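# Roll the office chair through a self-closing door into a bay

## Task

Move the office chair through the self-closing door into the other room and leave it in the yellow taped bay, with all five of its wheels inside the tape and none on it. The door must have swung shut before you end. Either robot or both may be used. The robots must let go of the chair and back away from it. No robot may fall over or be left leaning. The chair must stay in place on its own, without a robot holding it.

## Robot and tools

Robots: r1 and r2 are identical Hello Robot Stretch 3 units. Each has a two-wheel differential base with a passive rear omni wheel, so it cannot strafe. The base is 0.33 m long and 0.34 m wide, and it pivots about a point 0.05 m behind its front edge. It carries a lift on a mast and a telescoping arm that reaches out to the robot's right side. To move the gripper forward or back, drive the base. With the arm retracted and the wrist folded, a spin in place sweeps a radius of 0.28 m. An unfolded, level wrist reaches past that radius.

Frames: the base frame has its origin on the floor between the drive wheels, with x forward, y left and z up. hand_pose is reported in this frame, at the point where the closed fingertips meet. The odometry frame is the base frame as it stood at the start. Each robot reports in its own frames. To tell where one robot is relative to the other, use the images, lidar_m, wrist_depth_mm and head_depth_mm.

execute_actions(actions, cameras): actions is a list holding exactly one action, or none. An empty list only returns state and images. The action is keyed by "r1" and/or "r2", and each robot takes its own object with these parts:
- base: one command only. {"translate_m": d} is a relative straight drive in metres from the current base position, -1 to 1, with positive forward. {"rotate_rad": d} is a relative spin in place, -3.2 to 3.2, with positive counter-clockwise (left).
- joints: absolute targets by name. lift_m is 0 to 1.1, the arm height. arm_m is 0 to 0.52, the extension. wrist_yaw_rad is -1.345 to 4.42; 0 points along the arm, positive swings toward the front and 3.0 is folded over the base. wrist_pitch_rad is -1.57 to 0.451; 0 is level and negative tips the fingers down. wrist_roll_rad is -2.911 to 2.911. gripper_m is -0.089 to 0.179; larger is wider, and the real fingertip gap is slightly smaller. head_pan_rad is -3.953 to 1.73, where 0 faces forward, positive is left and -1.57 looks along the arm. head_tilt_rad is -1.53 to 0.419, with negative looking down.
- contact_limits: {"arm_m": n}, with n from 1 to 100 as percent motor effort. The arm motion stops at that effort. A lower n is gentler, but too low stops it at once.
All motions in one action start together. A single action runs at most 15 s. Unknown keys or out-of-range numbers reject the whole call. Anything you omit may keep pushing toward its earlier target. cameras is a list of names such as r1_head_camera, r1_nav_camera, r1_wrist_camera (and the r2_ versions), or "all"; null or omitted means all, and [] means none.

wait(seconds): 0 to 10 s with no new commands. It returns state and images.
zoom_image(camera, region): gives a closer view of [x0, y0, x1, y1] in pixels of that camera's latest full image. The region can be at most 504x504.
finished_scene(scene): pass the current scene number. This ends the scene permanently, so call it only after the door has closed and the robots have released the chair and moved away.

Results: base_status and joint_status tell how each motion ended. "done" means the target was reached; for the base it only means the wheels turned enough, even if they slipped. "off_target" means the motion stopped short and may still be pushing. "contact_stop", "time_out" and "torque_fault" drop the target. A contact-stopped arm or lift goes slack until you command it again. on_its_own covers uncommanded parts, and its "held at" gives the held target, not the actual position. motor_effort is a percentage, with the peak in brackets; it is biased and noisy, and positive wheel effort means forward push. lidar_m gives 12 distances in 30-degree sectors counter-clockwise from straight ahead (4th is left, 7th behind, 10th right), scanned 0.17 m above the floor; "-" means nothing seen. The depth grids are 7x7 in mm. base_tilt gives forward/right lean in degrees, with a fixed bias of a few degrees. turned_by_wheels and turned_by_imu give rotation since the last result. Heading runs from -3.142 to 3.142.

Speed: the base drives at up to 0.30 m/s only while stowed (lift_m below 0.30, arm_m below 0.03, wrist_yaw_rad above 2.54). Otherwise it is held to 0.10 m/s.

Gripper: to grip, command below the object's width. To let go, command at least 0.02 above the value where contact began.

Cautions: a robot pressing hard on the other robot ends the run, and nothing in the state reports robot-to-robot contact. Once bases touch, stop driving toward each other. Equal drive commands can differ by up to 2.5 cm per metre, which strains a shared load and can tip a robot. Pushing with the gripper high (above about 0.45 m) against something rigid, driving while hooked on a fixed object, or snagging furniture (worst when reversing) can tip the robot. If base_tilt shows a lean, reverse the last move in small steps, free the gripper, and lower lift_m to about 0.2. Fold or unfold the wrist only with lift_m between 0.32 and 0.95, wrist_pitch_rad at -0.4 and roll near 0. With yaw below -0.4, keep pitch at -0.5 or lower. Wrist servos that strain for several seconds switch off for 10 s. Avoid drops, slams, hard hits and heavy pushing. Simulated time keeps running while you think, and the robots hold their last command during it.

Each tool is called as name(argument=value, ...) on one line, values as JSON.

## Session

execute_actions(actions=[])

Scene clock: 0.00 s.
r1.base_odometry: x=+0.000 y=+0.000 heading=+0.000 (m, m, rad; r1's odometry frame)
r1.turned_by_wheels: +0.000 (rad since the last result)
r1.turned_by_imu: +0.000 (rad since the last result)
r1.base_tilt: forward=+0.5 right=-0.7 (deg)
r1.lidar_m: 1.59 2.90 3.78 1.30 0.90 0.85 0.88 1.14 2.03 2.07 2.71 1.59
r1.head_depth_mm: 1949 2955 3603 3632 3659 3280 1424 / 1946 2951 3843 3865 3868 2872 1366 / 1965 2917 - - - 1641 2044 / 1952 2927 - - - 3338 2239 / 1930 2918 - - - 3365 2249 / 1676 2899 - - - 3390 2241 / 1920 2857 - - - 3381 2256
r1.base_status: not commanded
r1.joint_positions: lift_m=+0.561 arm_m=+0.000 wrist_yaw_rad=+2.877 wrist_pitch_rad=-0.367 wrist_roll_rad=-0.009 gripper_m=+0.037 head_pan_rad=+0.001 head_tilt_rad=-0.021
r1.joint_status: not commanded
r1.motor_effort: left_wheel=+0 right_wheel=-1 lift_m=+37 arm_m=-1 wrist_yaw_rad=+0 wrist_pitch_rad=+5 wrist_roll_rad=+0 gripper_m=+0 head_pan_rad=+0 head_tilt_rad=+3 (%)
r1.hand_pose: x=+0.0389 y=+0.0781 z=+0.5852 quat_wxyz=(+0.219, +0.703, +0.037, +0.676) (m; r1's base frame)
r1.wrist_depth_mm: - - - - - - - / - - - - - - - / - - - - - - - / - - - - - - - / 893 - - - - - - / 861 - - 917 914 899 921 / 724 722 744 762 770 751 749
r2.base_odometry: x=+0.000 y=+0.000 heading=+0.000 (m, m, rad; r2's odometry frame)
r2.turned_by_wheels: +0.000 (rad since the last result)
r2.turned_by_imu: +0.000 (rad since the last result)
r2.base_tilt: forward=+0.4 right=+1.1 (deg)
r2.lidar_m: 2.59 2.59 1.42 1.19 1.19 1.34 2.20 2.19 2.47 2.89 2.30 3.12
r2.head_depth_mm: 1947 2899 2964 2936 2980 2945 2431 / 1975 2815 2866 2831 2806 2819 2409 / 1983 2754 2775 2728 2763 2750 2437 / 1971 2662 2682 2655 2665 2672 2392 / 1982 2580 2581 2573 2584 2596 2410 / 1987 2525 2521 2519 2509 2500 2397 / 1993 2430 2449 2436 2438 2440 2378
r2.base_status: not commanded
r2.joint_positions: lift_m=+0.600 arm_m=+0.000 wrist_yaw_rad=+3.044 wrist_pitch_rad=-0.310 wrist_roll_rad=+0.016 gripper_m=+0.037 head_pan_rad=-0.010 head_tilt_rad=+0.001
r2.joint_status: not commanded
r2.motor_effort: left_wheel=+0 right_wheel=+0 lift_m=+22 arm_m=+0 wrist_yaw_rad=+0 wrist_pitch_rad=+5 wrist_roll_rad=+0 gripper_m=+0 head_pan_rad=+0 head_tilt_rad=+0 (%)
r2.hand_pose: x=+0.0018 y=+0.0902 z=+0.6372 quat_wxyz=(+0.144, +0.708, +0.074, +0.687) (m; r2's base frame)
r2.wrist_depth_mm: 898 - - - - - - / 944 - - - - - - / 984 - - - - - - / - - - - - - - / - - - - - - - / - - - - - - - / 834 854 852 838 823 845 850
pictures: r1_head_camera (sideways: a quarter turn clockwise sets it upright), r1_nav_camera (sideways: a quarter turn counterclockwise sets it upright), r1_wrist_camera, r2_head_camera (sideways: a quarter turn clockwise sets it upright), r2_nav_camera (sideways: a quarter turn counterclockwise sets it upright), r2_wrist_camera
Images, in order (width x height): r1_head_camera 896x504, r1_nav_camera 672x504, r1_wrist_camera 644x364, r2_head_camera 896x504, r2_nav_camera 672x504, r2_wrist_camera 644x364.

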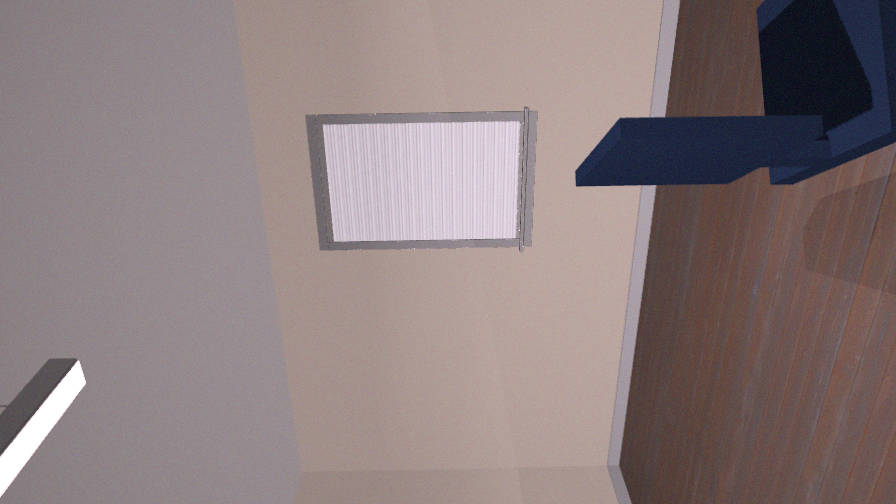

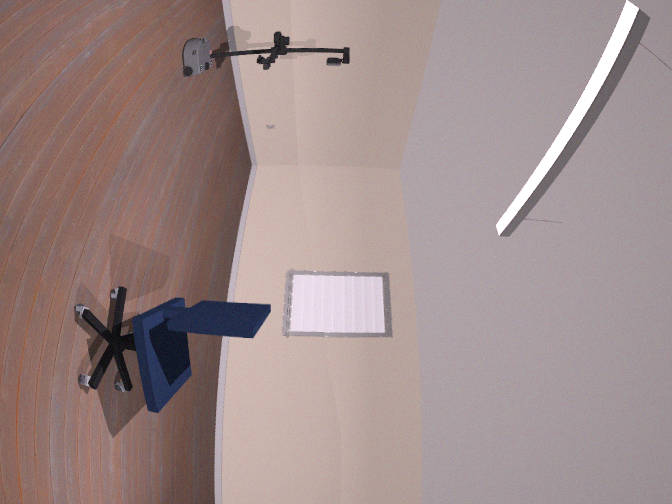

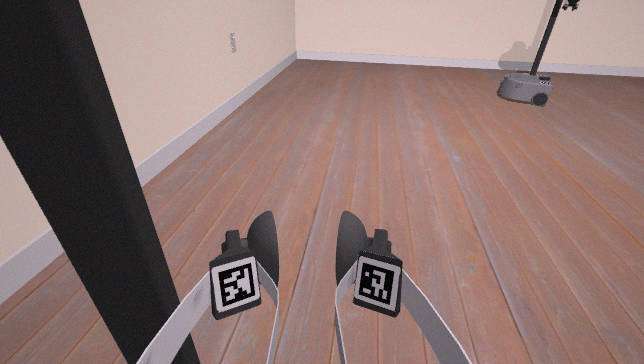

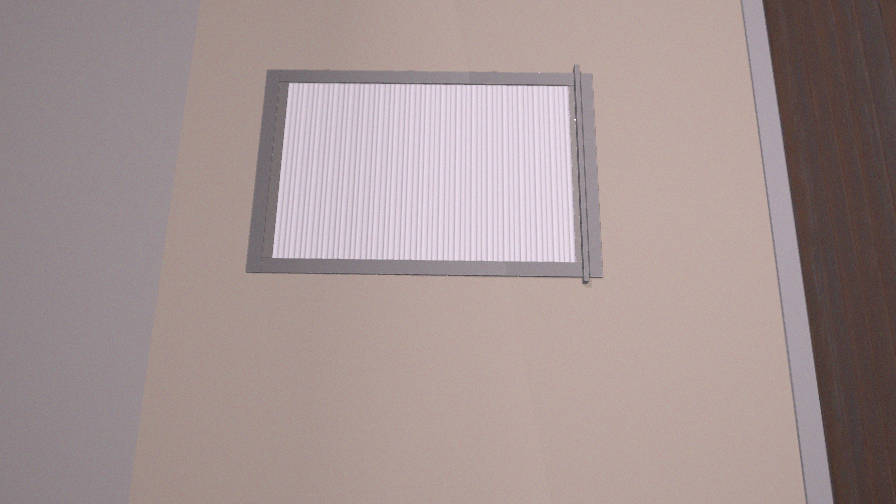

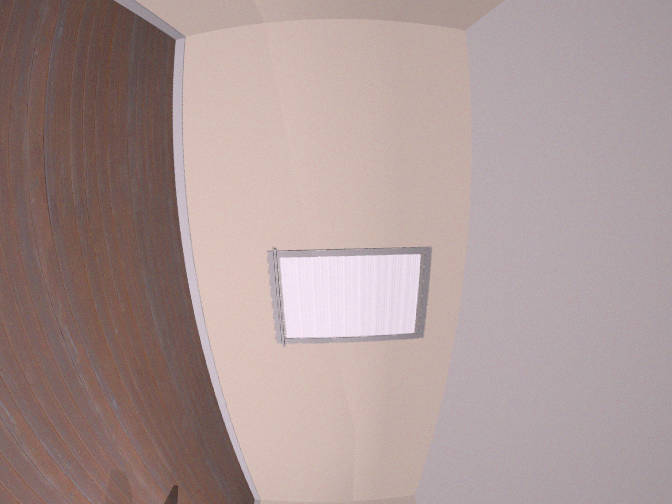

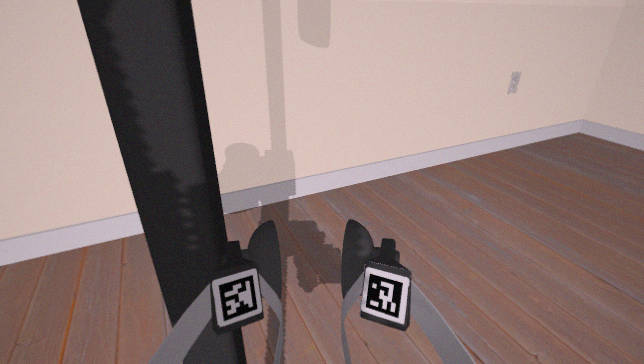

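execute_actions(actions=[{"r1":{"base":{"rotate_rad":-1.32},"joints":{"lift_m":0.28,"head_tilt_rad":-0.3}},"r2":{"base":{"rotate_rad":-1.01},"joints":{"lift_m":0.28,"head_tilt_rad":-0.4}}}], cameras=[])

execute_actions(actions=[{"r1":{"base":{"translate_m":0.8}},"r2":{"base":{"translate_m":0.8}}}], cameras=["r1_head_camera","r2_head_camera"])

Scene clock: 9.67 s.
r1.base_odometry: x=+0.000 y=+0.000 heading=-1.320 (m, m, rad; r1's odometry frame)
r1.turned_by_wheels: -1.320 (rad since the last result)
r1.turned_by_imu: -1.312 (rad since the last result)
r1.base_tilt: forward=+0.5 right=-0.8 (deg)
r1.lidar_m: 2.25 3.66 1.59 4.35 3.81 1.98 1.04 0.86 0.85 0.95 1.53 2.03
r1.head_depth_mm: 1853 1917 2021 2115 2183 1964 1551 / 1995 2064 2155 2275 2360 1984 1544 / 2148 2224 2336 2477 2538 2009 1557 / 2303 2408 2560 2703 2749 2018 1552 / 2511 2638 2810 2976 2811 2001 1566 / 2753 2888 3071 3285 2798 2012 1564 / 3043 3251 3474 3681 2848 1997 1562
r1.base_status: done
r1.joint_positions: lift_m=+0.281 arm_m=+0.000 wrist_yaw_rad=+2.877 wrist_pitch_rad=-0.367 wrist_roll_rad=-0.009 gripper_m=+0.037 head_pan_rad=+0.001 head_tilt_rad=-0.297
r1.joint_status: all done
r1.motor_effort: left_wheel=+2(5) right_wheel=-3(5) lift_m=+22(31) arm_m=-1(1) wrist_yaw_rad=+1(0) wrist_pitch_rad=+5(5) wrist_roll_rad=+0(0) gripper_m=+0(0) head_pan_rad=+0(0) head_tilt_rad=-1(25) (%)
r1.hand_pose: x=+0.0389 y=+0.0781 z=+0.3049 quat_wxyz=(+0.219, +0.703, +0.037, +0.676) (m; r1's base frame)
r1.wrist_depth_mm: - - - - - - - / - - - - - - - / - - - - - - - / - 817 811 826 807 846 839 / 615 626 659 648 648 658 659 / 510 - - 533 525 533 523 / 438 - - 445 442 456 455
r2.base_odometry: x=+0.000 y=+0.000 heading=-1.010 (m, m, rad; r2's odometry frame)
r2.turned_by_wheels: -1.010 (rad since the last result)
r2.turned_by_imu: -0.987 (rad since the last result)
r2.base_tilt: forward=+0.5 right=+1.1 (deg)
r2.lidar_m: 2.29 3.01 2.59 2.39 1.38 1.19 1.19 1.38 2.20 2.20 2.55 2.77
r2.head_depth_mm: 3928 - - 3275 2389 1819 1455 / - - 2054 2217 2358 1831 1465 / - - - 2380 2288 1817 1461 / - - - 3496 2389 1814 1459 / - - - 3458 2376 1810 1455 / - - - 3420 2353 1812 1449 / - - - 3475 2364 1812 1451
r2.base_status: done
r2.joint_positions: lift_m=+0.280 arm_m=+0.000 wrist_yaw_rad=+3.044 wrist_pitch_rad=-0.310 wrist_roll_rad=+0.016 gripper_m=+0.037 head_pan_rad=-0.010 head_tilt_rad=-0.395
r2.joint_status: all done
r2.motor_effort: left_wheel=+2(5) right_wheel=-2(4) lift_m=+18(19) arm_m=+0(1) wrist_yaw_rad=+1(0) wrist_pitch_rad=+5(5) wrist_roll_rad=+0(0) gripper_m=+0(0) head_pan_rad=+0(0) head_tilt_rad=-1(18) (%)
r2.hand_pose: x=+0.0018 y=+0.0901 z=+0.3178 quat_wxyz=(+0.144, +0.708, +0.074, +0.687) (m; r2's base frame)
r2.wrist_depth_mm: - - - - - - - / - - - - - - - / - - - - - - - / 931 912 934 919 927 929 910 / 703 708 736 710 706 718 719 / 570 559 - 577 591 576 573 / 480 485 - 497 465 483 482
pictures: none
No camera images: the call's "cameras" was empty. Leave "cameras" out to get every camera's image.

Scene clock: 14.13 s.
r1.base_odometry: x=+0.199 y=-0.775 heading=-1.320 (m, m, rad; r1's odometry frame)
r1.turned_by_wheels: +0.000 (rad since the last result)
r1.turned_by_imu: +0.002 (rad since the last result)
r1.base_tilt: forward=+0.5 right=-0.7 (deg)
r1.lidar_m: 1.59 2.55 3.39 1.37 4.41 3.17 1.67 1.38 1.37 1.53 1.43 1.43
r1.head_depth_mm: 1291 1351 1420 1471 1553 1615 1536 / 1384 1444 1529 1592 1683 1764 1562 / 1496 1568 1652 1721 1826 1889 1552 / 1607 1704 1801 1887 2023 1987 1555 / 1769 1863 1959 2071 2232 1988 1548 / 1912 2050 2164 2323 2496 2009 1568 / 2111 2271 2464 2656 2709 2012 1565
r1.base_status: done
r1.joint_positions: lift_m=+0.281 arm_m=+0.000 wrist_yaw_rad=+2.877 wrist_pitch_rad=-0.367 wrist_roll_rad=-0.009 gripper_m=+0.037 head_pan_rad=+0.001 head_tilt_rad=-0.297
r1.joint_status: not commanded
r1.motor_effort: left_wheel=+2(10) right_wheel=-3(6) lift_m=+23(23) arm_m=-1(1) wrist_yaw_rad=+0(0) wrist_pitch_rad=+5(5) wrist_roll_rad=+0(0) gripper_m=+0(1) head_pan_rad=+0(1) head_tilt_rad=-1(1) (%)
r1.hand_pose: x=+0.0389 y=+0.0781 z=+0.3049 quat_wxyz=(+0.219, +0.703, +0.037, +0.676) (m; r1's base frame)
r1.wrist_depth_mm: - - - - - - - / - - - - - - - / - - - - - - - / - 787 790 830 838 824 853 / 612 620 647 628 641 656 654 / 511 - - 519 525 520 542 / 443 - - 450 449 454 453
r2.base_odometry: x=+0.426 y=-0.677 heading=-1.010 (m, m, rad; r2's odometry frame)
r2.turned_by_wheels: +0.000 (rad since the last result)
r2.turned_by_imu: +0.008 (rad since the last result)
r2.base_tilt: forward=+0.4 right=+1.2 (deg)
r2.lidar_m: 1.51 2.74 2.38 2.38 2.25 1.96 1.96 2.28 2.40 2.40 2.80 2.49
r2.head_depth_mm: 3275 3455 3644 1279 1412 1753 1463 / 3329 3565 3727 1249 1397 1739 1456 / 3427 3649 3888 3453 1721 1747 1458 / 3519 3794 - 3430 2365 1818 1458 / 3565 3883 - 3476 2387 1801 1459 / 3751 - - 3471 2363 1804 1465 / 3790 3936 - 3397 2366 1799 1457
r2.base_status: done
r2.joint_positions: lift_m=+0.280 arm_m=+0.000 wrist_yaw_rad=+3.044 wrist_pitch_rad=-0.310 wrist_roll_rad=+0.016 gripper_m=+0.037 head_pan_rad=-0.010 head_tilt_rad=-0.396
r2.joint_status: not commanded
r2.motor_effort: left_wheel=+1(7) right_wheel=-1(5) lift_m=+18(18) arm_m=+0(0) wrist_yaw_rad=+0(0) wrist_pitch_rad=+5(5) wrist_roll_rad=+0(0) gripper_m=+0(0) head_pan_rad=+0(0) head_tilt_rad=-1(1) (%)
r2.hand_pose: x=+0.0018 y=+0.0901 z=+0.3177 quat_wxyz=(+0.144, +0.708, +0.074, +0.687) (m; r2's base frame)
r2.wrist_depth_mm: - - - - - - - / - - - - - - - / - - - - - - - / 908 909 922 920 927 934 948 / 696 702 746 716 712 726 707 / 565 571 - 576 586 580 585 / 481 480 - 493 475 479 484
pictures: r1_head_camera (sideways: a quarter turn clockwise sets it upright), r2_head_camera (sideways: a quarter turn clockwise sets it upright)
Images, in order (width x height): r1_head_camera 896x504, r2_head_camera 896x504.

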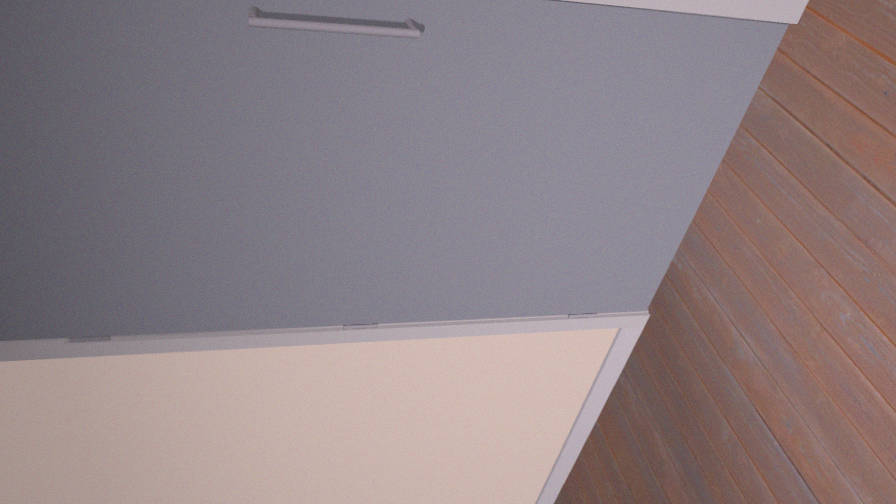

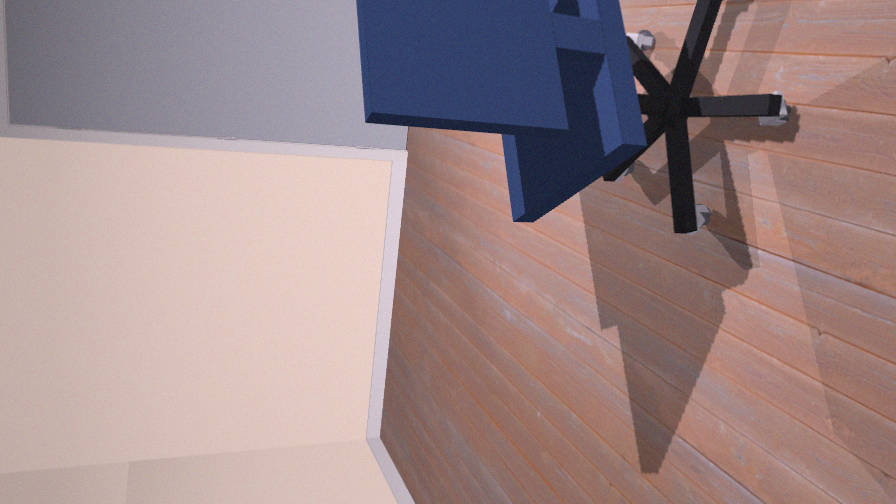

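execute_actions(actions=[{"r1":{"base":{"translate_m":0.64}},"r2":{"base":{"translate_m":0.72}}}], cameras=[])

execute_actions(actions=[{"r1":{"base":{"rotate_rad":1.32},"joints":{"lift_m":0.62,"head_pan_rad":-1.4,"head_tilt_rad":-0.5}},"r2":{"base":{"rotate_rad":-0.28},"joints":{"wrist_yaw_rad":1.6,"wrist_pitch_rad":-0.2,"head_tilt_rad":-1.0}}}], cameras=[])

execute_actions(actions=[{"r1":{"base":{"translate_m":-0.165},"joints":{"lift_m":0.93,"wrist_yaw_rad":-0.38,"arm_m":0.35,"wrist_pitch_rad":0,"gripper_m":0.09}},"r2":{"joints":{"lift_m":0.14,"wrist_pitch_rad":0,"gripper_m":0.16}}}], cameras=["r1_head_camera","r1_wrist_camera","r2_nav_camera","r2_wrist_camera"])

Scene clock: 29.13 s.
r1.base_odometry: x=+0.358 y=-1.395 heading=-1.320 (m, m, rad; r1's odometry frame)
r1.turned_by_wheels: +0.000 (rad since the last result)
r1.turned_by_imu: +0.001 (rad since the last result)
r1.base_tilt: forward=+0.5 right=-0.7 (deg)
r1.lidar_m: 1.05 1.70 2.97 3.33 4.88 4.13 2.17 1.80 1.79 1.15 0.95 0.93
r1.head_depth_mm: 847 885 929 964 1010 1062 1119 / 910 949 995 1047 1097 1158 1224 / 974 1026 1077 1137 1200 1275 1349 / 1062 1112 1174 1247 1323 1408 1450 / 1151 1218 1291 1374 1476 1579 1562 / 1255 1334 1425 1539 1659 1785 1566 / 1403 1506 1608 1760 1906 1936 1564
r1.base_status: done
r1.joint_positions: lift_m=+0.281 arm_m=+0.000 wrist_yaw_rad=+2.877 wrist_pitch_rad=-0.367 wrist_roll_rad=-0.009 gripper_m=+0.037 head_pan_rad=+0.001 head_tilt_rad=-0.298
r1.joint_status: not commanded
r1.motor_effort: left_wheel=+2(9) right_wheel=-3(3) lift_m=+22(22) arm_m=-1(1) wrist_yaw_rad=+0(0) wrist_pitch_rad=+5(5) wrist_roll_rad=+1(0) gripper_m=+0(0) head_pan_rad=+0(1) head_tilt_rad=-1(0) (%)
r1.hand_pose: x=+0.0389 y=+0.0781 z=+0.3049 quat_wxyz=(+0.219, +0.703, +0.037, +0.676) (m; r1's base frame)
r1.wrist_depth_mm: - - - - - - - / - - - - - - - / - - - - - - - / - 790 819 816 832 825 865 / 609 624 645 627 638 667 654 / 512 - - 534 523 526 539 / 443 - - 445 449 452 453
r2.base_odometry: x=+0.809 y=-1.287 heading=-1.010 (m, m, rad; r2's odometry frame)
r2.turned_by_wheels: +0.000 (rad since the last result)
r2.turned_by_imu: +0.007 (rad since the last result)
r2.base_tilt: forward=+0.4 right=+1.1 (deg)
r2.lidar_m: 3.21 2.51 2.19 2.19 2.56 2.65 2.65 2.98 2.60 2.60 3.04 0.83
r2.head_depth_mm: 2644 2806 3022 3170 2380 1153 909 / 2745 2928 3119 3267 2379 1156 934 / 2819 3005 3226 3311 2380 1809 1388 / 2899 3094 3303 3416 2390 1810 1455 / 2988 3164 3408 3434 2352 1812 1456 / 3042 3294 3512 3440 2375 1815 1454 / 3166 3383 3595 3428 2371 1802 1449
r2.base_status: done
r2.joint_positions: lift_m=+0.280 arm_m=+0.000 wrist_yaw_rad=+3.044 wrist_pitch_rad=-0.310 wrist_roll_rad=+0.016 gripper_m=+0.037 head_pan_rad=-0.010 head_tilt_rad=-0.396
r2.joint_status: not commanded
r2.motor_effort: left_wheel=+1(8) right_wheel=-1(4) lift_m=+18(18) arm_m=+0(0) wrist_yaw_rad=-1(0) wrist_pitch_rad=+5(5) wrist_roll_rad=+0(0) gripper_m=+0(0) head_pan_rad=+0(1) head_tilt_rad=-2(0) (%)
r2.hand_pose: x=+0.0018 y=+0.0901 z=+0.3177 quat_wxyz=(+0.144, +0.708, +0.074, +0.687) (m; r2's base frame)
r2.wrist_depth_mm: - - - - - - - / - - - - - - - / - - - - - - - / 911 913 904 934 915 935 923 / 692 694 739 707 718 705 716 / 571 572 - 576 587 575 576 / 476 481 - 499 462 480 482
pictures: none
No camera images: the call's "cameras" was empty. Leave "cameras" out to get every camera's image.

Scene clock: 33.07 s.
r1.base_odometry: x=+0.358 y=-1.395 heading=+0.000 (m, m, rad; r1's odometry frame)
r1.turned_by_wheels: +1.320 (rad since the last result)
r1.turned_by_imu: +1.310 (rad since the last result)
r1.base_tilt: forward=+0.4 right=-0.8 (deg)
r1.lidar_m: 3.03 1.52 4.87 2.72 1.90 1.79 1.44 1.00 0.93 0.97 1.27 2.97
r1.head_depth_mm: 808 865 932 1009 1092 1201 1283 / 858 920 997 1079 1187 1312 1318 / 910 987 1069 1172 1290 1440 1324 / 973 1054 1152 1274 1418 1535 1330 / 1046 1143 1257 1405 1574 1605 1332 / 1126 1239 1366 1520 1766 1614 1330 / 1209 1354 1521 1724 1911 1622 1331
r1.base_status: done
r1.joint_positions: lift_m=+0.619 arm_m=+0.000 wrist_yaw_rad=+2.877 wrist_pitch_rad=-0.367 wrist_roll_rad=-0.009 gripper_m=+0.037 head_pan_rad=-1.393 head_tilt_rad=-0.494
r1.joint_status: all done
r1.motor_effort: left_wheel=-3(7) right_wheel=+1(5) lift_m=+51(52) arm_m=-1(1) wrist_yaw_rad=+0(1) wrist_pitch_rad=+5(5) wrist_roll_rad=+1(0) gripper_m=+0(0) head_pan_rad=-4(54) head_tilt_rad=-3(22) (%)
r1.hand_pose: x=+0.0389 y=+0.0780 z=+0.6438 quat_wxyz=(+0.220, +0.703, +0.038, +0.676) (m; r1's base frame)
r1.wrist_depth_mm: - - - - - - - / - - - - - - - / - - - - - - - / - - - - - - - / - - - - - - - / 950 - - 943 984 981 982 / 798 790 823 813 833 831 857
r2.base_odometry: x=+0.809 y=-1.287 heading=-1.290 (m, m, rad; r2's odometry frame)
r2.turned_by_wheels: -0.280 (rad since the last result)
r2.turned_by_imu: -0.273 (rad since the last result)
r2.base_tilt: forward=+0.4 right=+1.2 (deg)
r2.lidar_m: 0.83 3.10 2.27 2.19 2.27 2.75 2.65 2.74 2.70 2.59 2.69 2.32
r2.head_depth_mm: 2224 610 794 1385 1365 1231 1119 / 2472 559 703 989 1368 1231 1129 / 2454 2015 1046 965 1324 1226 1114 / 2486 2045 1109 1373 1367 1226 1118 / 2435 2042 1154 1537 1371 1231 1119 / 2462 2054 1761 1542 1372 1232 1118 / 2447 2042 1760 1532 1366 1233 1120
r2.base_status: done
r2.joint_positions: lift_m=+0.280 arm_m=+0.000 wrist_yaw_rad=+1.604 wrist_pitch_rad=-0.221 wrist_roll_rad=+0.016 gripper_m=+0.037 head_pan_rad=-0.010 head_tilt_rad=-0.987
r2.joint_status: all done
r2.motor_effort: left_wheel=+2(6) right_wheel=-2(7) lift_m=+18(18) arm_m=+0(0) wrist_yaw_rad=-3(3) wrist_pitch_rad=+7(6) wrist_roll_rad=+0(0) gripper_m=+0(0) head_pan_rad=+0(0) head_tilt_rad=-5(22) (%)
r2.hand_pose: x=+0.2232 y=-0.1375 z=+0.3393 quat_wxyz=(+0.542, +0.563, -0.437, +0.446) (m; r2's base frame)
r2.wrist_depth_mm: - - 536 440 512 - - / - - - - - - - / - - - - - - - / - - - 796 - - - / 812 833 740 771 782 826 833 / 633 643 683 620 659 647 650 / 523 527 510 528 513 522 535
pictures: none
No camera images: the call's "cameras" was empty. Leave "cameras" out to get every camera's image.

Scene clock: 36.87 s.
r1.base_odometry: x=+0.193 y=-1.395 heading=+0.000 (m, m, rad; r1's odometry frame)
r1.turned_by_wheels: +0.000 (rad since the last result)
r1.turned_by_imu: +0.000 (rad since the last result)
r1.base_tilt: forward=+0.4 right=-0.8 (deg)
r1.lidar_m: 3.19 1.65 4.94 2.50 1.74 1.65 1.33 0.92 0.87 0.88 1.17 2.75
r1.head_depth_mm: 737 787 832 - 1006 1098 1205 / 788 848 908 - 1096 1210 1286 / 840 908 984 1072 1183 1322 1319 / 896 970 1068 1168 1308 1463 1316 / 960 1049 1159 1287 1444 1569 1321 / 1040 1136 1263 1422 1623 1613 1330 / 1127 1245 1386 1585 1847 1613 1328
r1.base_status: done
r1.joint_positions: lift_m=+0.929 arm_m=+0.350 wrist_yaw_rad=-0.379 wrist_pitch_rad=-0.024 wrist_roll_rad=-0.009 gripper_m=+0.090 head_pan_rad=-1.393 head_tilt_rad=-0.494
r1.joint_status: all done
r1.motor_effort: left_wheel=-3(9) right_wheel=+1(2) lift_m=+50(49) arm_m=+2(1) wrist_yaw_rad=-1(2) wrist_pitch_rad=+8(8) wrist_roll_rad=+0(1) gripper_m=+0(98) head_pan_rad=-4(4) head_tilt_rad=-3(3) (%)
r1.hand_pose: x=-0.1159 y=-0.7321 z=+1.0380 quat_wxyz=(+0.696, -0.124, -0.693, -0.142) (m; r1's base frame)
r1.wrist_depth_mm: 306 305 298 288 294 290 289 / 314 316 308 299 303 301 300 / 331 324 321 309 314 310 308 / 346 336 328 323 325 321 317 / 350 347 339 334 339 333 329 / 374 365 362 343 - 348 341 / 383 376 371 355 365 358 357
r2.base_odometry: x=+0.809 y=-1.287 heading=-1.290 (m, m, rad; r2's odometry frame)
r2.turned_by_wheels: +0.000 (rad since the last result)
r2.turned_by_imu: +0.000 (rad since the last result)
r2.base_tilt: forward=+0.5 right=+1.1 (deg)
r2.lidar_m: 0.83 3.11 2.27 2.19 2.27 2.74 2.64 2.75 2.71 2.60 2.69 2.45
r2.head_depth_mm: 2486 611 792 1387 1369 1229 1115 / 2460 560 706 990 1368 1235 1135 / 2445 2001 1045 968 1322 1225 1121 / 2453 2066 1109 1364 1366 1229 1116 / 2450 2053 1151 1534 1369 1231 1118 / 2468 2060 1767 1551 1367 1238 1121 / 2473 2054 1762 1544 1374 1234 1123
r2.base_status: not commanded
r2.joint_positions: lift_m=+0.140 arm_m=+0.000 wrist_yaw_rad=+1.604 wrist_pitch_rad=-0.021 wrist_roll_rad=+0.016 gripper_m=+0.160 head_pan_rad=-0.010 head_tilt_rad=-0.987
r2.joint_status: all done
r2.motor_effort: left_wheel=+2(2) right_wheel=-2(2) lift_m=+18(18) arm_m=+0(0) wrist_yaw_rad=-3(3) wrist_pitch_rad=+7(10) wrist_roll_rad=+0(0) gripper_m=+0(82) head_pan_rad=+0(0) head_tilt_rad=-3(4) (%)
r2.hand_pose: x=+0.2342 y=-0.1371 z=+0.2494 quat_wxyz=(+0.494, +0.517, -0.490, +0.499) (m; r2's base frame)
r2.wrist_depth_mm: - - 500 454 534 - - / - - 798 652 807 - - / - - - - - - - / - - - - - - - / 933 897 720 753 746 896 893 / 661 629 633 559 629 - 626 / - 459 486 480 480 458 471
pictures: r1_head_camera (sideways: a quarter turn clockwise sets it upright), r1_wrist_camera, r2_nav_camera (sideways: a quarter turn counterclockwise sets it upright), r2_wrist_camera
Images, in order (width x height): r1_head_camera 896x504, r1_wrist_camera 644x364, r2_nav_camera 672x504, r2_wrist_camera 644x364.

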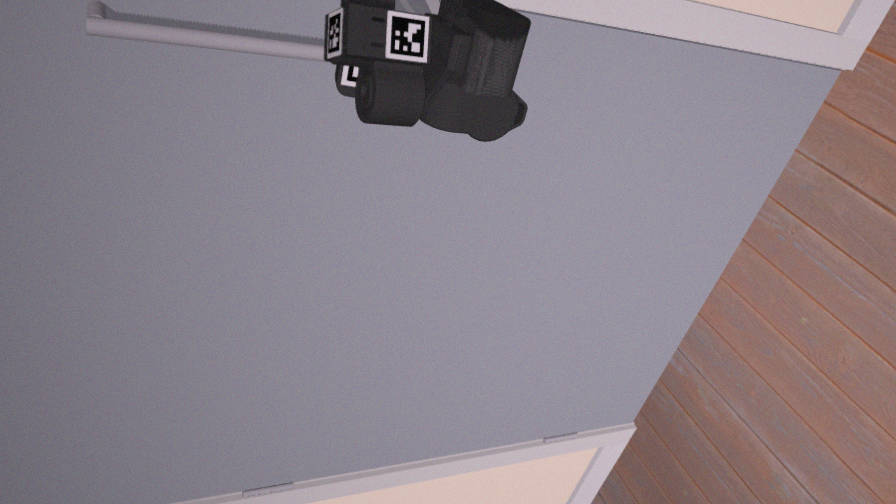

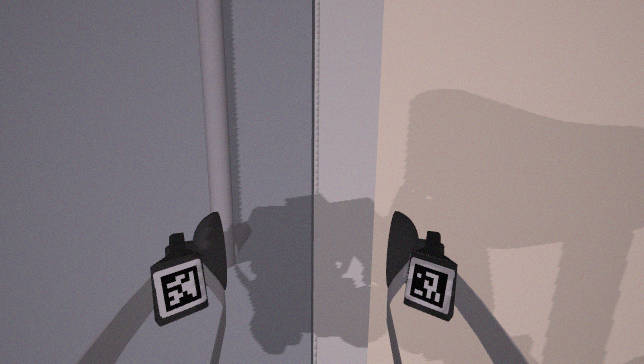

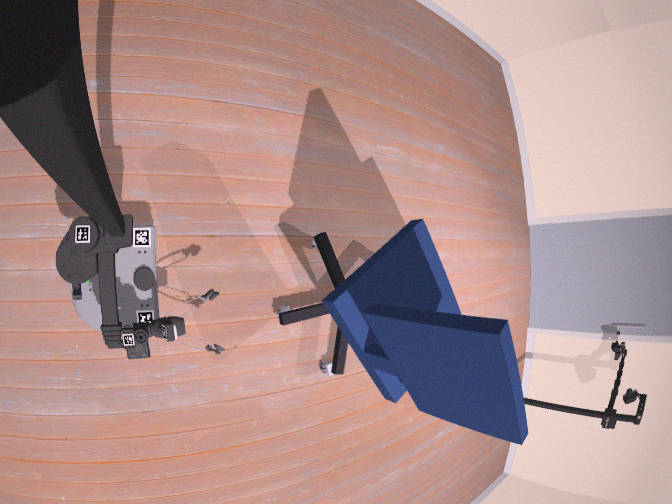

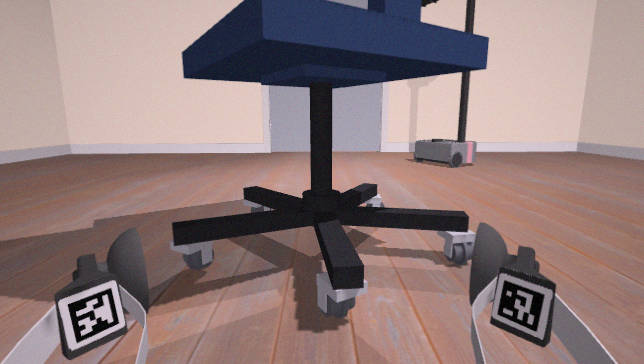

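execute_actions(actions=[{"r1":{"base":{"translate_m":0.015},"joints":{"lift_m":0.99,"arm_m":0.495,"gripper_m":0.11}},"r2":{"base":{"translate_m":0.3}}}], cameras=["r1_wrist_camera"])

Scene clock: 45.87 s.
r1.base_odometry: x=+0.208 y=-1.395 heading=+0.000 (m, m, rad; r1's odometry frame)
r1.turned_by_wheels: +0.000 (rad since the last result)
r1.turned_by_imu: +0.000 (rad since the last result)
r1.base_tilt: forward=+0.5 right=-0.7 (deg)
r1.lidar_m: 3.16 1.64 4.91 2.52 1.75 1.66 1.34 0.93 0.88 0.89 1.18 2.76
r1.head_depth_mm: 744 787 856 931 1009 1102 1210 / 796 853 941 1000 1097 1219 1292 / 842 915 992 1083 1204 1342 1323 / 900 980 1069 1179 1307 1466 1325 / 971 1058 1165 1288 1451 1561 1335 / 1044 1147 1269 1434 1652 1608 1325 / 1131 1249 1400 1585 1840 1611 1326
r1.base_status: done
r1.joint_positions: lift_m=+0.989 arm_m=+0.495 wrist_yaw_rad=-0.379 wrist_pitch_rad=-0.023 wrist_roll_rad=-0.009 gripper_m=+0.110 head_pan_rad=-1.393 head_tilt_rad=-0.494
r1.joint_status: all done
r1.motor_effort: left_wheel=-3(3) right_wheel=+1(5) lift_m=+50(51) arm_m=+2(2) wrist_yaw_rad=-1(2) wrist_pitch_rad=+8(8) wrist_roll_rad=+1(1) gripper_m=-1(86) head_pan_rad=-3(4) head_tilt_rad=-3(3) (%)
r1.hand_pose: x=-0.1160 y=-0.8771 z=+1.0981 quat_wxyz=(+0.696, -0.124, -0.693, -0.142) (m; r1's base frame)
r1.wrist_depth_mm: 187 185 182 180 179 166 176 / 193 192 191 184 186 171 182 / 200 198 196 193 191 178 189 / 209 206 203 198 198 183 194 / 216 213 211 206 206 191 202 / 225 221 219 213 215 198 208 / 233 230 228 222 222 209 217
r2.base_odometry: x=+0.892 y=-1.575 heading=-1.289 (m, m, rad; r2's odometry frame)
r2.turned_by_wheels: +0.000 (rad since the last result)
r2.turned_by_imu: +0.003 (rad since the last result)
r2.base_tilt: forward=+0.5 right=+1.2 (deg)
r2.lidar_m: 0.54 2.98 2.27 2.19 2.27 3.06 2.95 3.06 2.69 2.60 2.69 0.54
r2.head_depth_mm: 2445 2050 1757 360 544 1222 1115 / 2449 2032 1109 940 462 1099 1117 / 2435 2049 1755 969 865 800 1119 / 2474 2042 1769 972 877 1212 1122 / 2445 2057 1753 982 1342 1215 1120 / 2465 2058 1755 1529 1378 1229 1118 / 2460 2057 1753 1537 1365 1236 1120
r2.base_status: done
r2.joint_positions: lift_m=+0.140 arm_m=+0.000 wrist_yaw_rad=+1.604 wrist_pitch_rad=-0.021 wrist_roll_rad=+0.016 gripper_m=+0.160 head_pan_rad=-0.010 head_tilt_rad=-0.988
r2.joint_status: not commanded
r2.motor_effort: left_wheel=+3(6) right_wheel=-2(2) lift_m=+18(18) arm_m=+0(0) wrist_yaw_rad=-3(3) wrist_pitch_rad=+7(7) wrist_roll_rad=+0(0) gripper_m=+0(0) head_pan_rad=+1(0) head_tilt_rad=-5(4) (%)
r2.hand_pose: x=+0.2342 y=-0.1371 z=+0.2495 quat_wxyz=(+0.494, +0.517, -0.490, +0.499) (m; r2's base frame)
r2.wrist_depth_mm: - 348 348 314 353 352 396 / - - - 435 - - - / - - - - - - - / - - - - - - - / 914 - 731 471 786 - 910 / 647 414 443 451 465 - 625 / - 409 485 349 475 452 471
pictures: r1_wrist_camera
Images, in order (width x height): r1_wrist_camera 644x364.

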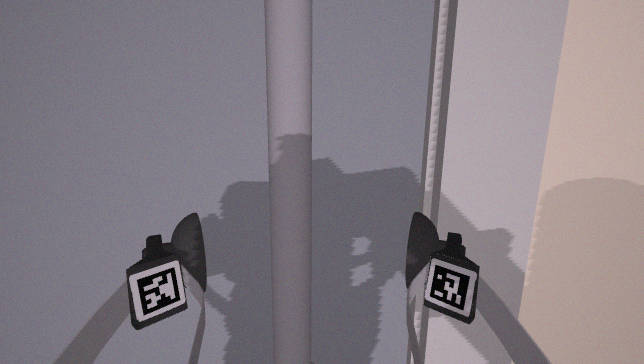

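execute_actions(actions=[{"r1":{"joints":{"wrist_yaw_rad":-0.335,"arm_m":0.5,"gripper_m":-0.035}},"r2":{"base":{"translate_m":0.15}}}], cameras=[])

execute_actions(actions=[{"r1":{"base":{"translate_m":0.061},"joints":{"arm_m":0.404}},"r2":{"base":{"translate_m":0.12},"joints":{"gripper_m":0.1}}}], cameras=[])

execute_actions(actions=[{"r1":{"base":{"translate_m":0.083},"joints":{"arm_m":0.305}},"r2":{"base":{"translate_m":0.12}}}], cameras=["r1_wrist_camera","r2_wrist_camera","r2_nav_camera"])

Scene clock: 54.33 s.
r1.base_odometry: x=+0.208 y=-1.395 heading=+0.000 (m, m, rad; r1's odometry frame)
r1.turned_by_wheels: +0.000 (rad since the last result)
r1.turned_by_imu: -0.001 (rad since the last result)
r1.base_tilt: forward=+0.4 right=-0.7 (deg)
r1.lidar_m: 3.17 1.64 4.93 2.52 1.76 1.66 1.34 0.93 0.88 0.88 1.18 2.76
r1.head_depth_mm: 740 782 854 926 1005 1107 1208 / 789 849 939 999 1090 1207 1282 / 840 908 986 1076 1189 1322 1320 / 897 977 1067 1177 1298 1476 1323 / 964 1049 1160 1298 1447 1558 1331 / 1039 1143 1272 1427 1632 1602 1325 / 1128 1251 1393 1585 1855 1611 1327
r1.base_status: not commanded
r1.joint_positions: lift_m=+0.989 arm_m=+0.500 wrist_yaw_rad=-0.343 wrist_pitch_rad=-0.022 wrist_roll_rad=-0.009 gripper_m=-0.034 head_pan_rad=-1.393 head_tilt_rad=-0.494
r1.joint_status: all done
r1.motor_effort: left_wheel=-7(8) right_wheel=+7(8) lift_m=+51(50) arm_m=+0(1) wrist_yaw_rad=+11(12) wrist_pitch_rad=+8(8) wrist_roll_rad=+0(0) gripper_m=-24(100) head_pan_rad=-3(4) head_tilt_rad=-2(3) (%)
r1.hand_pose: x=-0.1074 y=-0.8857 z=+1.0985 quat_wxyz=(+0.699, -0.112, -0.695, -0.129) (m; r1's base frame)
r1.wrist_depth_mm: 183 179 175 115 168 159 158 / 190 185 181 174 174 164 169 / 195 192 189 181 181 168 176 / 205 200 196 187 187 175 184 / 212 208 203 127 194 181 189 / 221 216 210 130 199 189 196 / 231 224 219 210 210 196 204
r2.base_odometry: x=+0.934 y=-1.719 heading=-1.289 (m, m, rad; r2's odometry frame)
r2.turned_by_wheels: +0.000 (rad since the last result)
r2.turned_by_imu: +0.002 (rad since the last result)
r2.base_tilt: forward=+0.5 right=+1.1 (deg)
r2.lidar_m: 2.75 2.86 2.27 2.19 2.27 3.15 3.10 3.24 2.69 2.59 2.70 0.40
r2.head_depth_mm: 2456 2055 1748 988 865 788 1078 / 2463 2053 1752 967 865 777 419 / 2442 2043 1761 970 862 774 714 / 2462 2042 1753 1534 862 787 1104 / 2452 2044 1765 1537 877 1217 1123 / 2450 2042 1752 1538 1342 1233 1118 / 2448 2042 1770 1554 1373 1229 1118
r2.base_status: done
r2.joint_positions: lift_m=+0.140 arm_m=+0.000 wrist_yaw_rad=+1.603 wrist_pitch_rad=-0.021 wrist_roll_rad=+0.016 gripper_m=+0.160 head_pan_rad=-0.010 head_tilt_rad=-0.988
r2.joint_status: not commanded
r2.motor_effort: left_wheel=+2(4) right_wheel=-2(2) lift_m=+18(18) arm_m=+0(0) wrist_yaw_rad=-2(2) wrist_pitch_rad=+7(7) wrist_roll_rad=+0(0) gripper_m=+0(0) head_pan_rad=+0(0) head_tilt_rad=-4(3) (%)
r2.hand_pose: x=+0.2342 y=-0.1371 z=+0.2495 quat_wxyz=(+0.494, +0.517, -0.490, +0.499) (m; r2's base frame)
r2.wrist_depth_mm: - 345 275 273 278 351 - / - - - 289 - - - / - - - 298 - - - / - - - 306 - - - / 914 - 915 317 910 - 919 / 660 637 486 324 582 - 621 / - 460 317 308 316 303 315
pictures: none
No camera images: the call's "cameras" was empty. Leave "cameras" out to get every camera's image.

Scene clock: 56.87 s.
r1.base_odometry: x=+0.269 y=-1.395 heading=+0.000 (m, m, rad; r1's odometry frame)
r1.turned_by_wheels: +0.000 (rad since the last result)
r1.turned_by_imu: -0.007 (rad since the last result)
r1.base_tilt: forward=+0.4 right=-0.7 (deg)
r1.lidar_m: 3.11 1.50 4.90 2.63 1.82 1.71 1.39 0.96 0.90 0.80 1.13 2.79
r1.head_depth_mm: 674 715 - 836 903 1001 1184 / 725 779 856 920 993 1092 1220 / 782 842 917 1001 1106 1228 1291 / 851 927 1010 1112 1240 1396 1330 / 930 1020 1122 1249 1412 1547 1325 / 1029 1140 1267 1428 1663 1609 1332 / 1143 1270 1422 1631 1852 1620 1327
r1.base_status: done
r1.joint_positions: lift_m=+0.989 arm_m=+0.405 wrist_yaw_rad=-0.330 wrist_pitch_rad=-0.024 wrist_roll_rad=-0.009 gripper_m=-0.034 head_pan_rad=-1.393 head_tilt_rad=-0.494
r1.joint_status: all done
r1.motor_effort: left_wheel=-1(18) right_wheel=-1(19) lift_m=+50(50) arm_m=-6(9) wrist_yaw_rad=-6(38) wrist_pitch_rad=+8(9) wrist_roll_rad=+0(0) gripper_m=-25(27) head_pan_rad=-4(4) head_tilt_rad=-3(3) (%)
r1.hand_pose: x=-0.1043 y=-0.7913 z=+1.0979 quat_wxyz=(+0.699, -0.107, -0.695, -0.125) (m; r1's base frame)
r1.wrist_depth_mm: 206 194 183 112 164 263 266 / 212 201 189 117 168 272 270 / 224 209 196 121 174 284 282 / 231 217 204 184 181 293 293 / 241 225 214 126 187 305 303 / 256 238 224 130 194 319 315 / 266 248 228 208 203 331 325
r2.base_odometry: x=+0.967 y=-1.835 heading=-1.290 (m, m, rad; r2's odometry frame)
r2.turned_by_wheels: +0.000 (rad since the last result)
r2.turned_by_imu: -0.006 (rad since the last result)
r2.base_tilt: forward=+0.4 right=+1.1 (deg)
r2.lidar_m: 2.57 2.72 2.27 2.19 2.27 3.13 3.21 3.35 2.69 2.60 2.69 0.38
r2.head_depth_mm: 2354 2057 1764 1509 862 787 1086 / 2333 2044 1755 970 863 776 323 / 2353 2043 1738 970 863 777 679 / 2388 2016 1754 1547 865 775 1076 / 2399 2036 1752 1531 865 1099 1117 / 2384 2053 1763 1542 1343 1231 1118 / 2394 2036 1747 1531 1365 1235 1116
r2.base_status: done
r2.joint_positions: lift_m=+0.140 arm_m=+0.000 wrist_yaw_rad=+1.603 wrist_pitch_rad=-0.020 wrist_roll_rad=+0.016 gripper_m=+0.100 head_pan_rad=-0.010 head_tilt_rad=-0.989
r2.joint_status: all done
r2.motor_effort: left_wheel=+2(5) right_wheel=+15(48) lift_m=+18(18) arm_m=+0(0) wrist_yaw_rad=-2(2) wrist_pitch_rad=+7(7) wrist_roll_rad=+0(0) gripper_m=+0(84) head_pan_rad=+0(0) head_tilt_rad=-4(5) (%)
r2.hand_pose: x=+0.2342 y=-0.1373 z=+0.2496 quat_wxyz=(+0.494, +0.517, -0.490, +0.499) (m; r2's base frame)
r2.wrist_depth_mm: 343 311 276 256 277 350 - / - - - 270 - - - / - - - 280 - - - / - - - 290 - - - / 921 919 918 303 - 919 905 / 640 669 421 309 473 623 625 / 485 460 303 290 314 315 479
pictures: none
No camera images: the call's "cameras" was empty. Leave "cameras" out to get every camera's image.

Scene clock: 59.00 s.
r1.base_odometry: x=+0.352 y=-1.395 heading=+0.000 (m, m, rad; r1's odometry frame)
r1.turned_by_wheels: +0.000 (rad since the last result)
r1.turned_by_imu: +0.000 (rad since the last result)
r1.base_tilt: forward=+0.5 right=-0.7 (deg)
r1.lidar_m: 3.03 1.35 4.87 2.74 1.90 1.79 1.44 1.00 0.69 0.70 1.13 2.91
r1.head_depth_mm: 608 647 - 759 797 865 969 / 665 710 781 853 897 982 1094 / 731 791 854 930 1025 1147 1260 / 814 886 970 1074 1198 1356 1323 / 919 1009 1123 1255 1439 1553 1327 / 1053 1177 1328 1506 1722 1614 1327 / 1196 1331 1493 1704 1905 1615 1337
r1.base_status: done
r1.joint_positions: lift_m=+0.989 arm_m=+0.306 wrist_yaw_rad=-0.327 wrist_pitch_rad=-0.025 wrist_roll_rad=-0.009 gripper_m=-0.034 head_pan_rad=-1.393 head_tilt_rad=-0.494
r1.joint_status: all done
r1.motor_effort: left_wheel=+0(10) right_wheel=-2(14) lift_m=+50(49) arm_m=-7(10) wrist_yaw_rad=-11(21) wrist_pitch_rad=+9(9) wrist_roll_rad=+1(0) gripper_m=-25(26) head_pan_rad=-4(4) head_tilt_rad=-3(3) (%)
r1.hand_pose: x=-0.1034 y=-0.6926 z=+1.0977 quat_wxyz=(+0.700, -0.105, -0.696, -0.125) (m; r1's base frame)
r1.wrist_depth_mm: 240 215 191 111 156 377 376 / 251 222 198 115 162 385 386 / 263 233 206 119 166 407 399 / 277 244 215 124 173 422 412 / 296 255 223 127 178 441 432 / 316 266 242 129 181 445 440 / 332 285 239 204 188 475 463
r2.base_odometry: x=+1.000 y=-1.950 heading=-1.290 (m, m, rad; r2's odometry frame)
r2.turned_by_wheels: +0.000 (rad since the last result)
r2.turned_by_imu: +0.001 (rad since the last result)
r2.base_tilt: forward=+0.5 right=+1.0 (deg)
r2.lidar_m: 0.37 2.61 2.28 2.18 2.27 3.11 3.34 3.49 2.70 2.59 2.69 0.37
r2.head_depth_mm: 2240 2047 1735 1546 861 787 - / 2201 2041 1755 967 865 777 324 / 2262 2033 1746 968 859 777 696 / 2312 2038 1758 1536 866 777 737 / 2336 2041 1754 1538 862 811 1102 / 2317 2044 1745 1544 907 1237 1117 / 2326 2057 1763 1535 1370 1233 1123
r2.base_status: done
r2.joint_positions: lift_m=+0.140 arm_m=+0.000 wrist_yaw_rad=+1.603 wrist_pitch_rad=-0.020 wrist_roll_rad=+0.016 gripper_m=+0.100 head_pan_rad=-0.010 head_tilt_rad=-0.989
r2.joint_status: not commanded
r2.motor_effort: left_wheel=+1(5) right_wheel=+15(33) lift_m=+18(18) arm_m=+0(0) wrist_yaw_rad=-2(2) wrist_pitch_rad=+7(7) wrist_roll_rad=+0(0) gripper_m=+0(1) head_pan_rad=-1(0) head_tilt_rad=-4(4) (%)
r2.hand_pose: x=+0.2342 y=-0.1373 z=+0.2496 quat_wxyz=(+0.494, +0.517, -0.490, +0.499) (m; r2's base frame)
r2.wrist_depth_mm: 342 308 256 257 278 351 - / - - - - - - - / - - - - - - - / - - - - - - - / 918 924 836 547 - 900 890 / 638 636 378 345 555 625 624 / 486 456 293 298 316 317 477
pictures: r1_wrist_camera, r2_nav_camera (sideways: a quarter turn counterclockwise sets it upright), r2_wrist_camera
Images, in order (width x height): r1_wrist_camera 644x364, r2_nav_camera 672x504, r2_wrist_camera 644x364.

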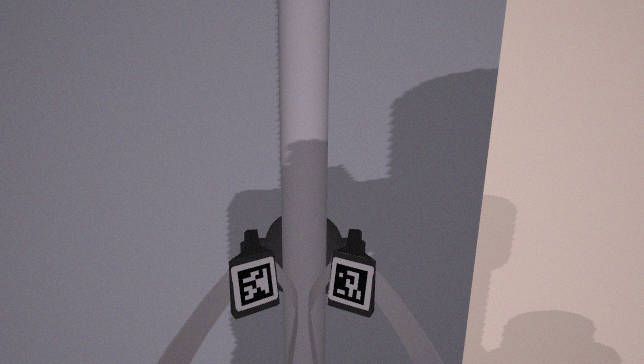

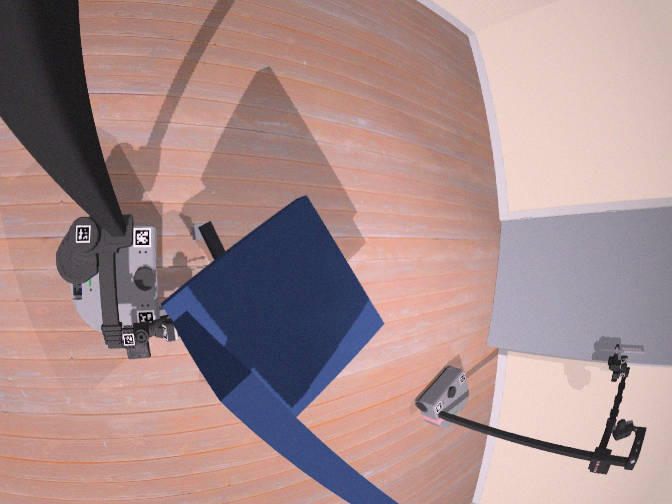

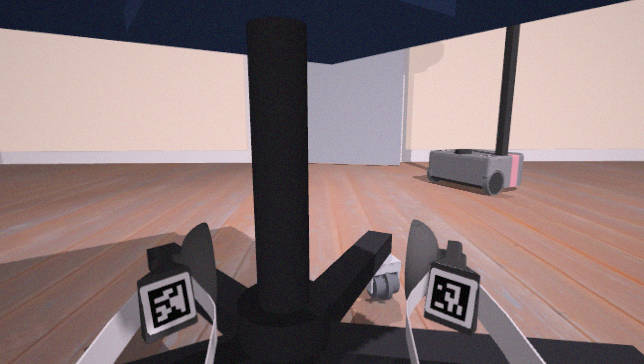

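execute_actions(actions=[{"r1":{"base":{"translate_m":0.102},"joints":{"arm_m":0.218}},"r2":{"base":{"rotate_rad":-0.35}}}], cameras=[])

execute_actions(actions=[{"r1":{"base":{"translate_m":0.11},"joints":{"arm_m":0.148}},"r2":{"base":{"translate_m":-0.15}}}], cameras=[])

execute_actions(actions=[{"r1":{"base":{"translate_m":0.1},"joints":{"arm_m":0.103}},"r2":{"base":{"rotate_rad":0.35},"joints":{"gripper_m":0.15}}}], cameras=["r1_wrist_camera","r2_wrist_camera"])

Scene clock: 66.60 s.
r1.base_odometry: x=+0.454 y=-1.395 heading=+0.000 (m, m, rad; r1's odometry frame)
r1.turned_by_wheels: +0.000 (rad since the last result)
r1.turned_by_imu: -0.001 (rad since the last result)
r1.base_tilt: forward=+0.4 right=-0.7 (deg)
r1.lidar_m: 2.94 1.26 4.82 2.87 2.00 1.88 1.51 1.05 0.59 0.62 1.18 2.88
r1.head_depth_mm: 558 590 624 - 732 772 835 / 623 664 717 792 846 902 992 / 708 761 825 895 983 1089 1220 / 815 890 975 1073 1205 1365 1321 / 962 1065 1188 1340 1558 1586 1328 / 1147 1272 1416 1596 1815 1606 1330 / 1254 1391 1574 1785 1964 1616 1337
r1.base_status: done
r1.joint_positions: lift_m=+0.989 arm_m=+0.218 wrist_yaw_rad=-0.331 wrist_pitch_rad=-0.025 wrist_roll_rad=-0.009 gripper_m=-0.034 head_pan_rad=-1.393 head_tilt_rad=-0.494
r1.joint_status: all done
r1.motor_effort: left_wheel=-1(5) right_wheel=+1(8) lift_m=+50(50) arm_m=-4(11) wrist_yaw_rad=-5(18) wrist_pitch_rad=+8(9) wrist_roll_rad=+0(1) gripper_m=-24(27) head_pan_rad=-3(4) head_tilt_rad=-3(2) (%)
r1.hand_pose: x=-0.1044 y=-0.6049 z=+1.0976 quat_wxyz=(+0.699, -0.107, -0.695, -0.126) (m; r1's base frame)
r1.wrist_depth_mm: 301 244 203 110 153 139 488 / 317 255 210 114 157 144 510 / 334 269 220 118 161 150 520 / 359 282 228 124 166 155 527 / 385 299 246 124 171 564 565 / 412 316 266 128 174 571 571 / 450 337 259 201 187 608 600
r2.base_odometry: x=+1.000 y=-1.950 heading=-1.640 (m, m, rad; r2's odometry frame)
r2.turned_by_wheels: -0.350 (rad since the last result)
r2.turned_by_imu: -0.342 (rad since the last result)
r2.base_tilt: forward=+0.4 right=+1.2 (deg)
r2.lidar_m: 0.37 2.31 2.67 2.20 2.19 2.43 3.36 3.34 3.19 2.61 2.59 2.87
r2.head_depth_mm: 2464 2059 1750 1533 315 1200 1116 / 2339 1917 1758 1529 850 292 1115 / 2464 1869 1760 971 860 784 400 / 2410 1985 1755 968 861 776 714 / 2127 2043 1754 970 864 776 1091 / 2135 2042 1749 1538 860 789 1076 / 2144 2054 1760 1534 860 1179 1119
r2.base_status: done
r2.joint_positions: lift_m=+0.140 arm_m=+0.000 wrist_yaw_rad=+1.603 wrist_pitch_rad=-0.020 wrist_roll_rad=+0.016 gripper_m=+0.100 head_pan_rad=-0.010 head_tilt_rad=-0.989
r2.joint_status: not commanded
r2.motor_effort: left_wheel=+2(5) right_wheel=-2(8) lift_m=+18(18) arm_m=+0(0) wrist_yaw_rad=-2(2) wrist_pitch_rad=+7(7) wrist_roll_rad=+0(0) gripper_m=+0(0) head_pan_rad=+0(1) head_tilt_rad=-3(4) (%)
r2.hand_pose: x=+0.2342 y=-0.1373 z=+0.2496 quat_wxyz=(+0.494, +0.517, -0.490, +0.499) (m; r2's base frame)
r2.wrist_depth_mm: 273 266 279 351 350 - - / - 282 - - - - - / - 289 - - - - - / - 297 - - - - - / 943 312 933 909 - 903 911 / 420 328 594 637 623 621 619 / 441 300 340 361 376 477 476
pictures: none
No camera images: the call's "cameras" was empty. Leave "cameras" out to get every camera's image.

Scene clock: 69.20 s.
r1.base_odometry: x=+0.564 y=-1.395 heading=-0.001 (m, m, rad; r1's odometry frame)
r1.turned_by_wheels: +0.000 (rad since the last result)
r1.turned_by_imu: -0.001 (rad since the last result)
r1.base_tilt: forward=+0.4 right=-0.8 (deg)
r1.lidar_m: 2.84 1.18 4.76 3.05 2.10 1.98 1.59 1.10 0.51 0.56 1.36 2.78
r1.head_depth_mm: 532 562 589 - - 721 760 / 612 650 697 784 - 867 935 / 722 771 836 905 988 1089 1213 / 878 957 1045 1168 1300 1473 1323 / 1114 1209 1347 1487 1688 1613 1328 / 1221 1347 1490 1674 1859 1614 1326 / 1324 1463 1644 1875 1968 1626 1329
r1.base_status: done
r1.joint_positions: lift_m=+0.989 arm_m=+0.148 wrist_yaw_rad=-0.339 wrist_pitch_rad=-0.026 wrist_roll_rad=-0.009 gripper_m=-0.034 head_pan_rad=-1.393 head_tilt_rad=-0.494
r1.joint_status: all done
r1.motor_effort: left_wheel=-3(7) right_wheel=+2(11) lift_m=+50(51) arm_m=-4(11) wrist_yaw_rad=+4(45) wrist_pitch_rad=+9(9) wrist_roll_rad=+0(1) gripper_m=-23(28) head_pan_rad=-4(5) head_tilt_rad=-3(3) (%)
r1.hand_pose: x=-0.1063 y=-0.5344 z=+1.0975 quat_wxyz=(+0.699, -0.109, -0.695, -0.129) (m; r1's base frame)
r1.wrist_depth_mm: 408 287 221 111 150 129 587 / 438 304 230 116 153 133 612 / 478 323 239 176 158 138 633 / 523 343 249 180 162 143 657 / 573 364 267 123 168 149 684 / 626 389 298 127 169 156 735 / 703 425 281 203 183 162 726
r2.base_odometry: x=+1.011 y=-1.800 heading=-1.640 (m, m, rad; r2's odometry frame)
r2.turned_by_wheels: +0.000 (rad since the last result)
r2.turned_by_imu: -0.001 (rad since the last result)
r2.base_tilt: forward=+0.4 right=+1.1 (deg)
r2.lidar_m: 0.52 2.40 2.62 2.15 2.14 2.37 3.21 3.21 3.26 2.65 2.65 2.93
r2.head_depth_mm: 2484 2050 421 916 1364 1231 1122 / 2378 1991 413 393 922 1230 1125 / 2385 1883 1763 361 457 1108 1117 / 2459 1959 1761 971 849 801 1118 / 2159 2052 1763 970 863 1200 1119 / 2201 2037 1752 969 875 1194 1117 / 2240 2053 1751 1539 1305 1224 1116
r2.base_status: done
r2.joint_positions: lift_m=+0.140 arm_m=+0.000 wrist_yaw_rad=+1.603 wrist_pitch_rad=-0.020 wrist_roll_rad=+0.016 gripper_m=+0.100 head_pan_rad=-0.010 head_tilt_rad=-0.989
r2.joint_status: not commanded
r2.motor_effort: left_wheel=+2(4) right_wheel=-2(5) lift_m=+18(18) arm_m=+0(1) wrist_yaw_rad=-2(3) wrist_pitch_rad=+7(7) wrist_roll_rad=+0(0) gripper_m=+0(0) head_pan_rad=+0(1) head_tilt_rad=-4(4) (%)
r2.hand_pose: x=+0.2342 y=-0.1373 z=+0.2496 quat_wxyz=(+0.494, +0.517, -0.490, +0.499) (m; r2's base frame)
r2.wrist_depth_mm: 343 311 336 349 451 - - / - - 498 - - - - / - - - - - - - / - - - - - - - / 914 919 546 922 - 889 911 / 596 517 479 561 531 629 624 / 351 451 331 479 477 473 477
pictures: none
No camera images: the call's "cameras" was empty. Leave "cameras" out to get every camera's image.

Scene clock: 71.47 s.
r1.base_odometry: x=+0.664 y=-1.395 heading=-0.001 (m, m, rad; r1's odometry frame)
r1.turned_by_wheels: +0.000 (rad since the last result)
r1.turned_by_imu: -0.001 (rad since the last result)
r1.base_tilt: forward=+0.5 right=-0.7 (deg)
r1.lidar_m: 2.75 1.10 4.74 3.18 2.20 2.07 1.66 1.14 0.46 0.54 1.43 2.69
r1.head_depth_mm: 537 563 589 - - - 737 / 638 676 715 790 873 935 935 / 786 843 905 975 1061 1164 1232 / 1021 1120 1229 1368 1547 1558 1327 / 1180 1285 1424 1568 1782 1611 1327 / 1275 1407 1550 1744 1905 1610 1330 / 1379 1524 1713 1953 2045 1627 1339
r1.base_status: done
r1.joint_positions: lift_m=+0.989 arm_m=+0.103 wrist_yaw_rad=-0.355 wrist_pitch_rad=-0.025 wrist_roll_rad=-0.009 gripper_m=-0.034 head_pan_rad=-1.393 head_tilt_rad=-0.494
r1.joint_status: all done
r1.on_its_own: wrist_yaw_rad is at rest, and its effort (+26) is outside its rest range (-12 to +12)
r1.motor_effort: left_wheel=-5(8) right_wheel=+6(12) lift_m=+49(50) arm_m=-4(12) wrist_yaw_rad=+26(46) wrist_pitch_rad=+8(9) wrist_roll_rad=+0(0) gripper_m=-26(27) head_pan_rad=-3(3) head_tilt_rad=-3(3) (%)
r1.hand_pose: x=-0.1102 y=-0.4879 z=+1.0977 quat_wxyz=(+0.698, -0.115, -0.694, -0.134) (m; r1's base frame)
r1.wrist_depth_mm: 579 343 240 110 151 127 675 / 633 366 250 114 154 129 691 / 723 391 263 119 158 132 731 / 802 424 274 124 163 135 753 / 812 447 297 124 168 140 750 / 885 484 339 128 168 146 795 / 915 539 303 206 184 154 831
r2.base_odometry: x=+1.011 y=-1.800 heading=-1.290 (m, m, rad; r2's odometry frame)
r2.turned_by_wheels: +0.350 (rad since the last result)
r2.turned_by_imu: +0.343 (rad since the last result)
r2.base_tilt: forward=+0.3 right=+1.1 (deg)
r2.lidar_m: 0.52 2.75 2.23 2.13 2.22 3.03 3.20 3.33 2.75 2.65 2.74 0.51
r2.head_depth_mm: 2261 1843 1752 969 376 1195 1118 / 2041 2053 1755 972 847 628 1102 / 2202 2047 1762 973 863 794 1117 / 2322 2034 1752 973 877 1194 1116 / 2381 2049 1761 968 1326 1196 1123 / 2405 2055 1753 1529 1361 1229 1117 / 2411 2058 1753 1535 1356 1228 1118
r2.base_status: done
r2.joint_positions: lift_m=+0.140 arm_m=+0.000 wrist_yaw_rad=+1.603 wrist_pitch_rad=-0.020 wrist_roll_rad=+0.016 gripper_m=+0.150 head_pan_rad=-0.010 head_tilt_rad=-0.989
r2.joint_status: all done
r2.motor_effort: left_wheel=-2(4) right_wheel=+3(6) lift_m=+18(18) arm_m=+0(0) wrist_yaw_rad=-2(2) wrist_pitch_rad=+7(7) wrist_roll_rad=+0(0) gripper_m=+0(82) head_pan_rad=-1(1) head_tilt_rad=-4(4) (%)
r2.hand_pose: x=+0.2342 y=-0.1373 z=+0.2496 quat_wxyz=(+0.494, +0.517, -0.490, +0.499) (m; r2's base frame)
r2.wrist_depth_mm: - 345 346 306 333 350 352 / - - - 419 - - - / - - - - - - - / - - - - - - - / 911 - 779 461 845 999 920 / 643 635 414 419 443 - 589 / 481 351 441 439 479 457 461
pictures: r1_wrist_camera, r2_wrist_camera
Images, in order (width x height): r1_wrist_camera 644x364, r2_wrist_camera 644x364.

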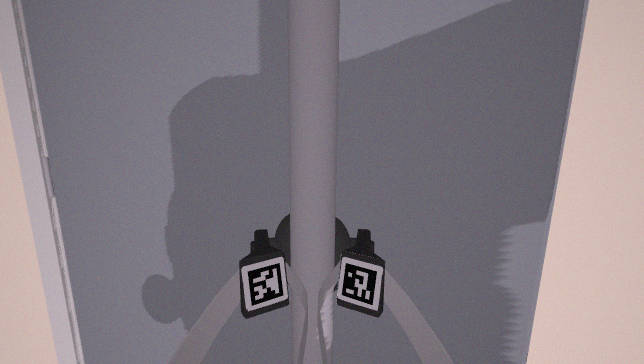

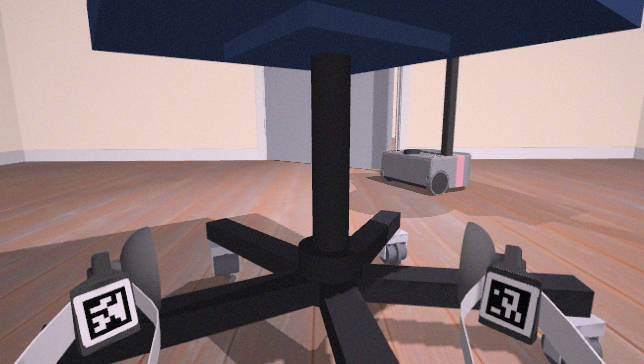

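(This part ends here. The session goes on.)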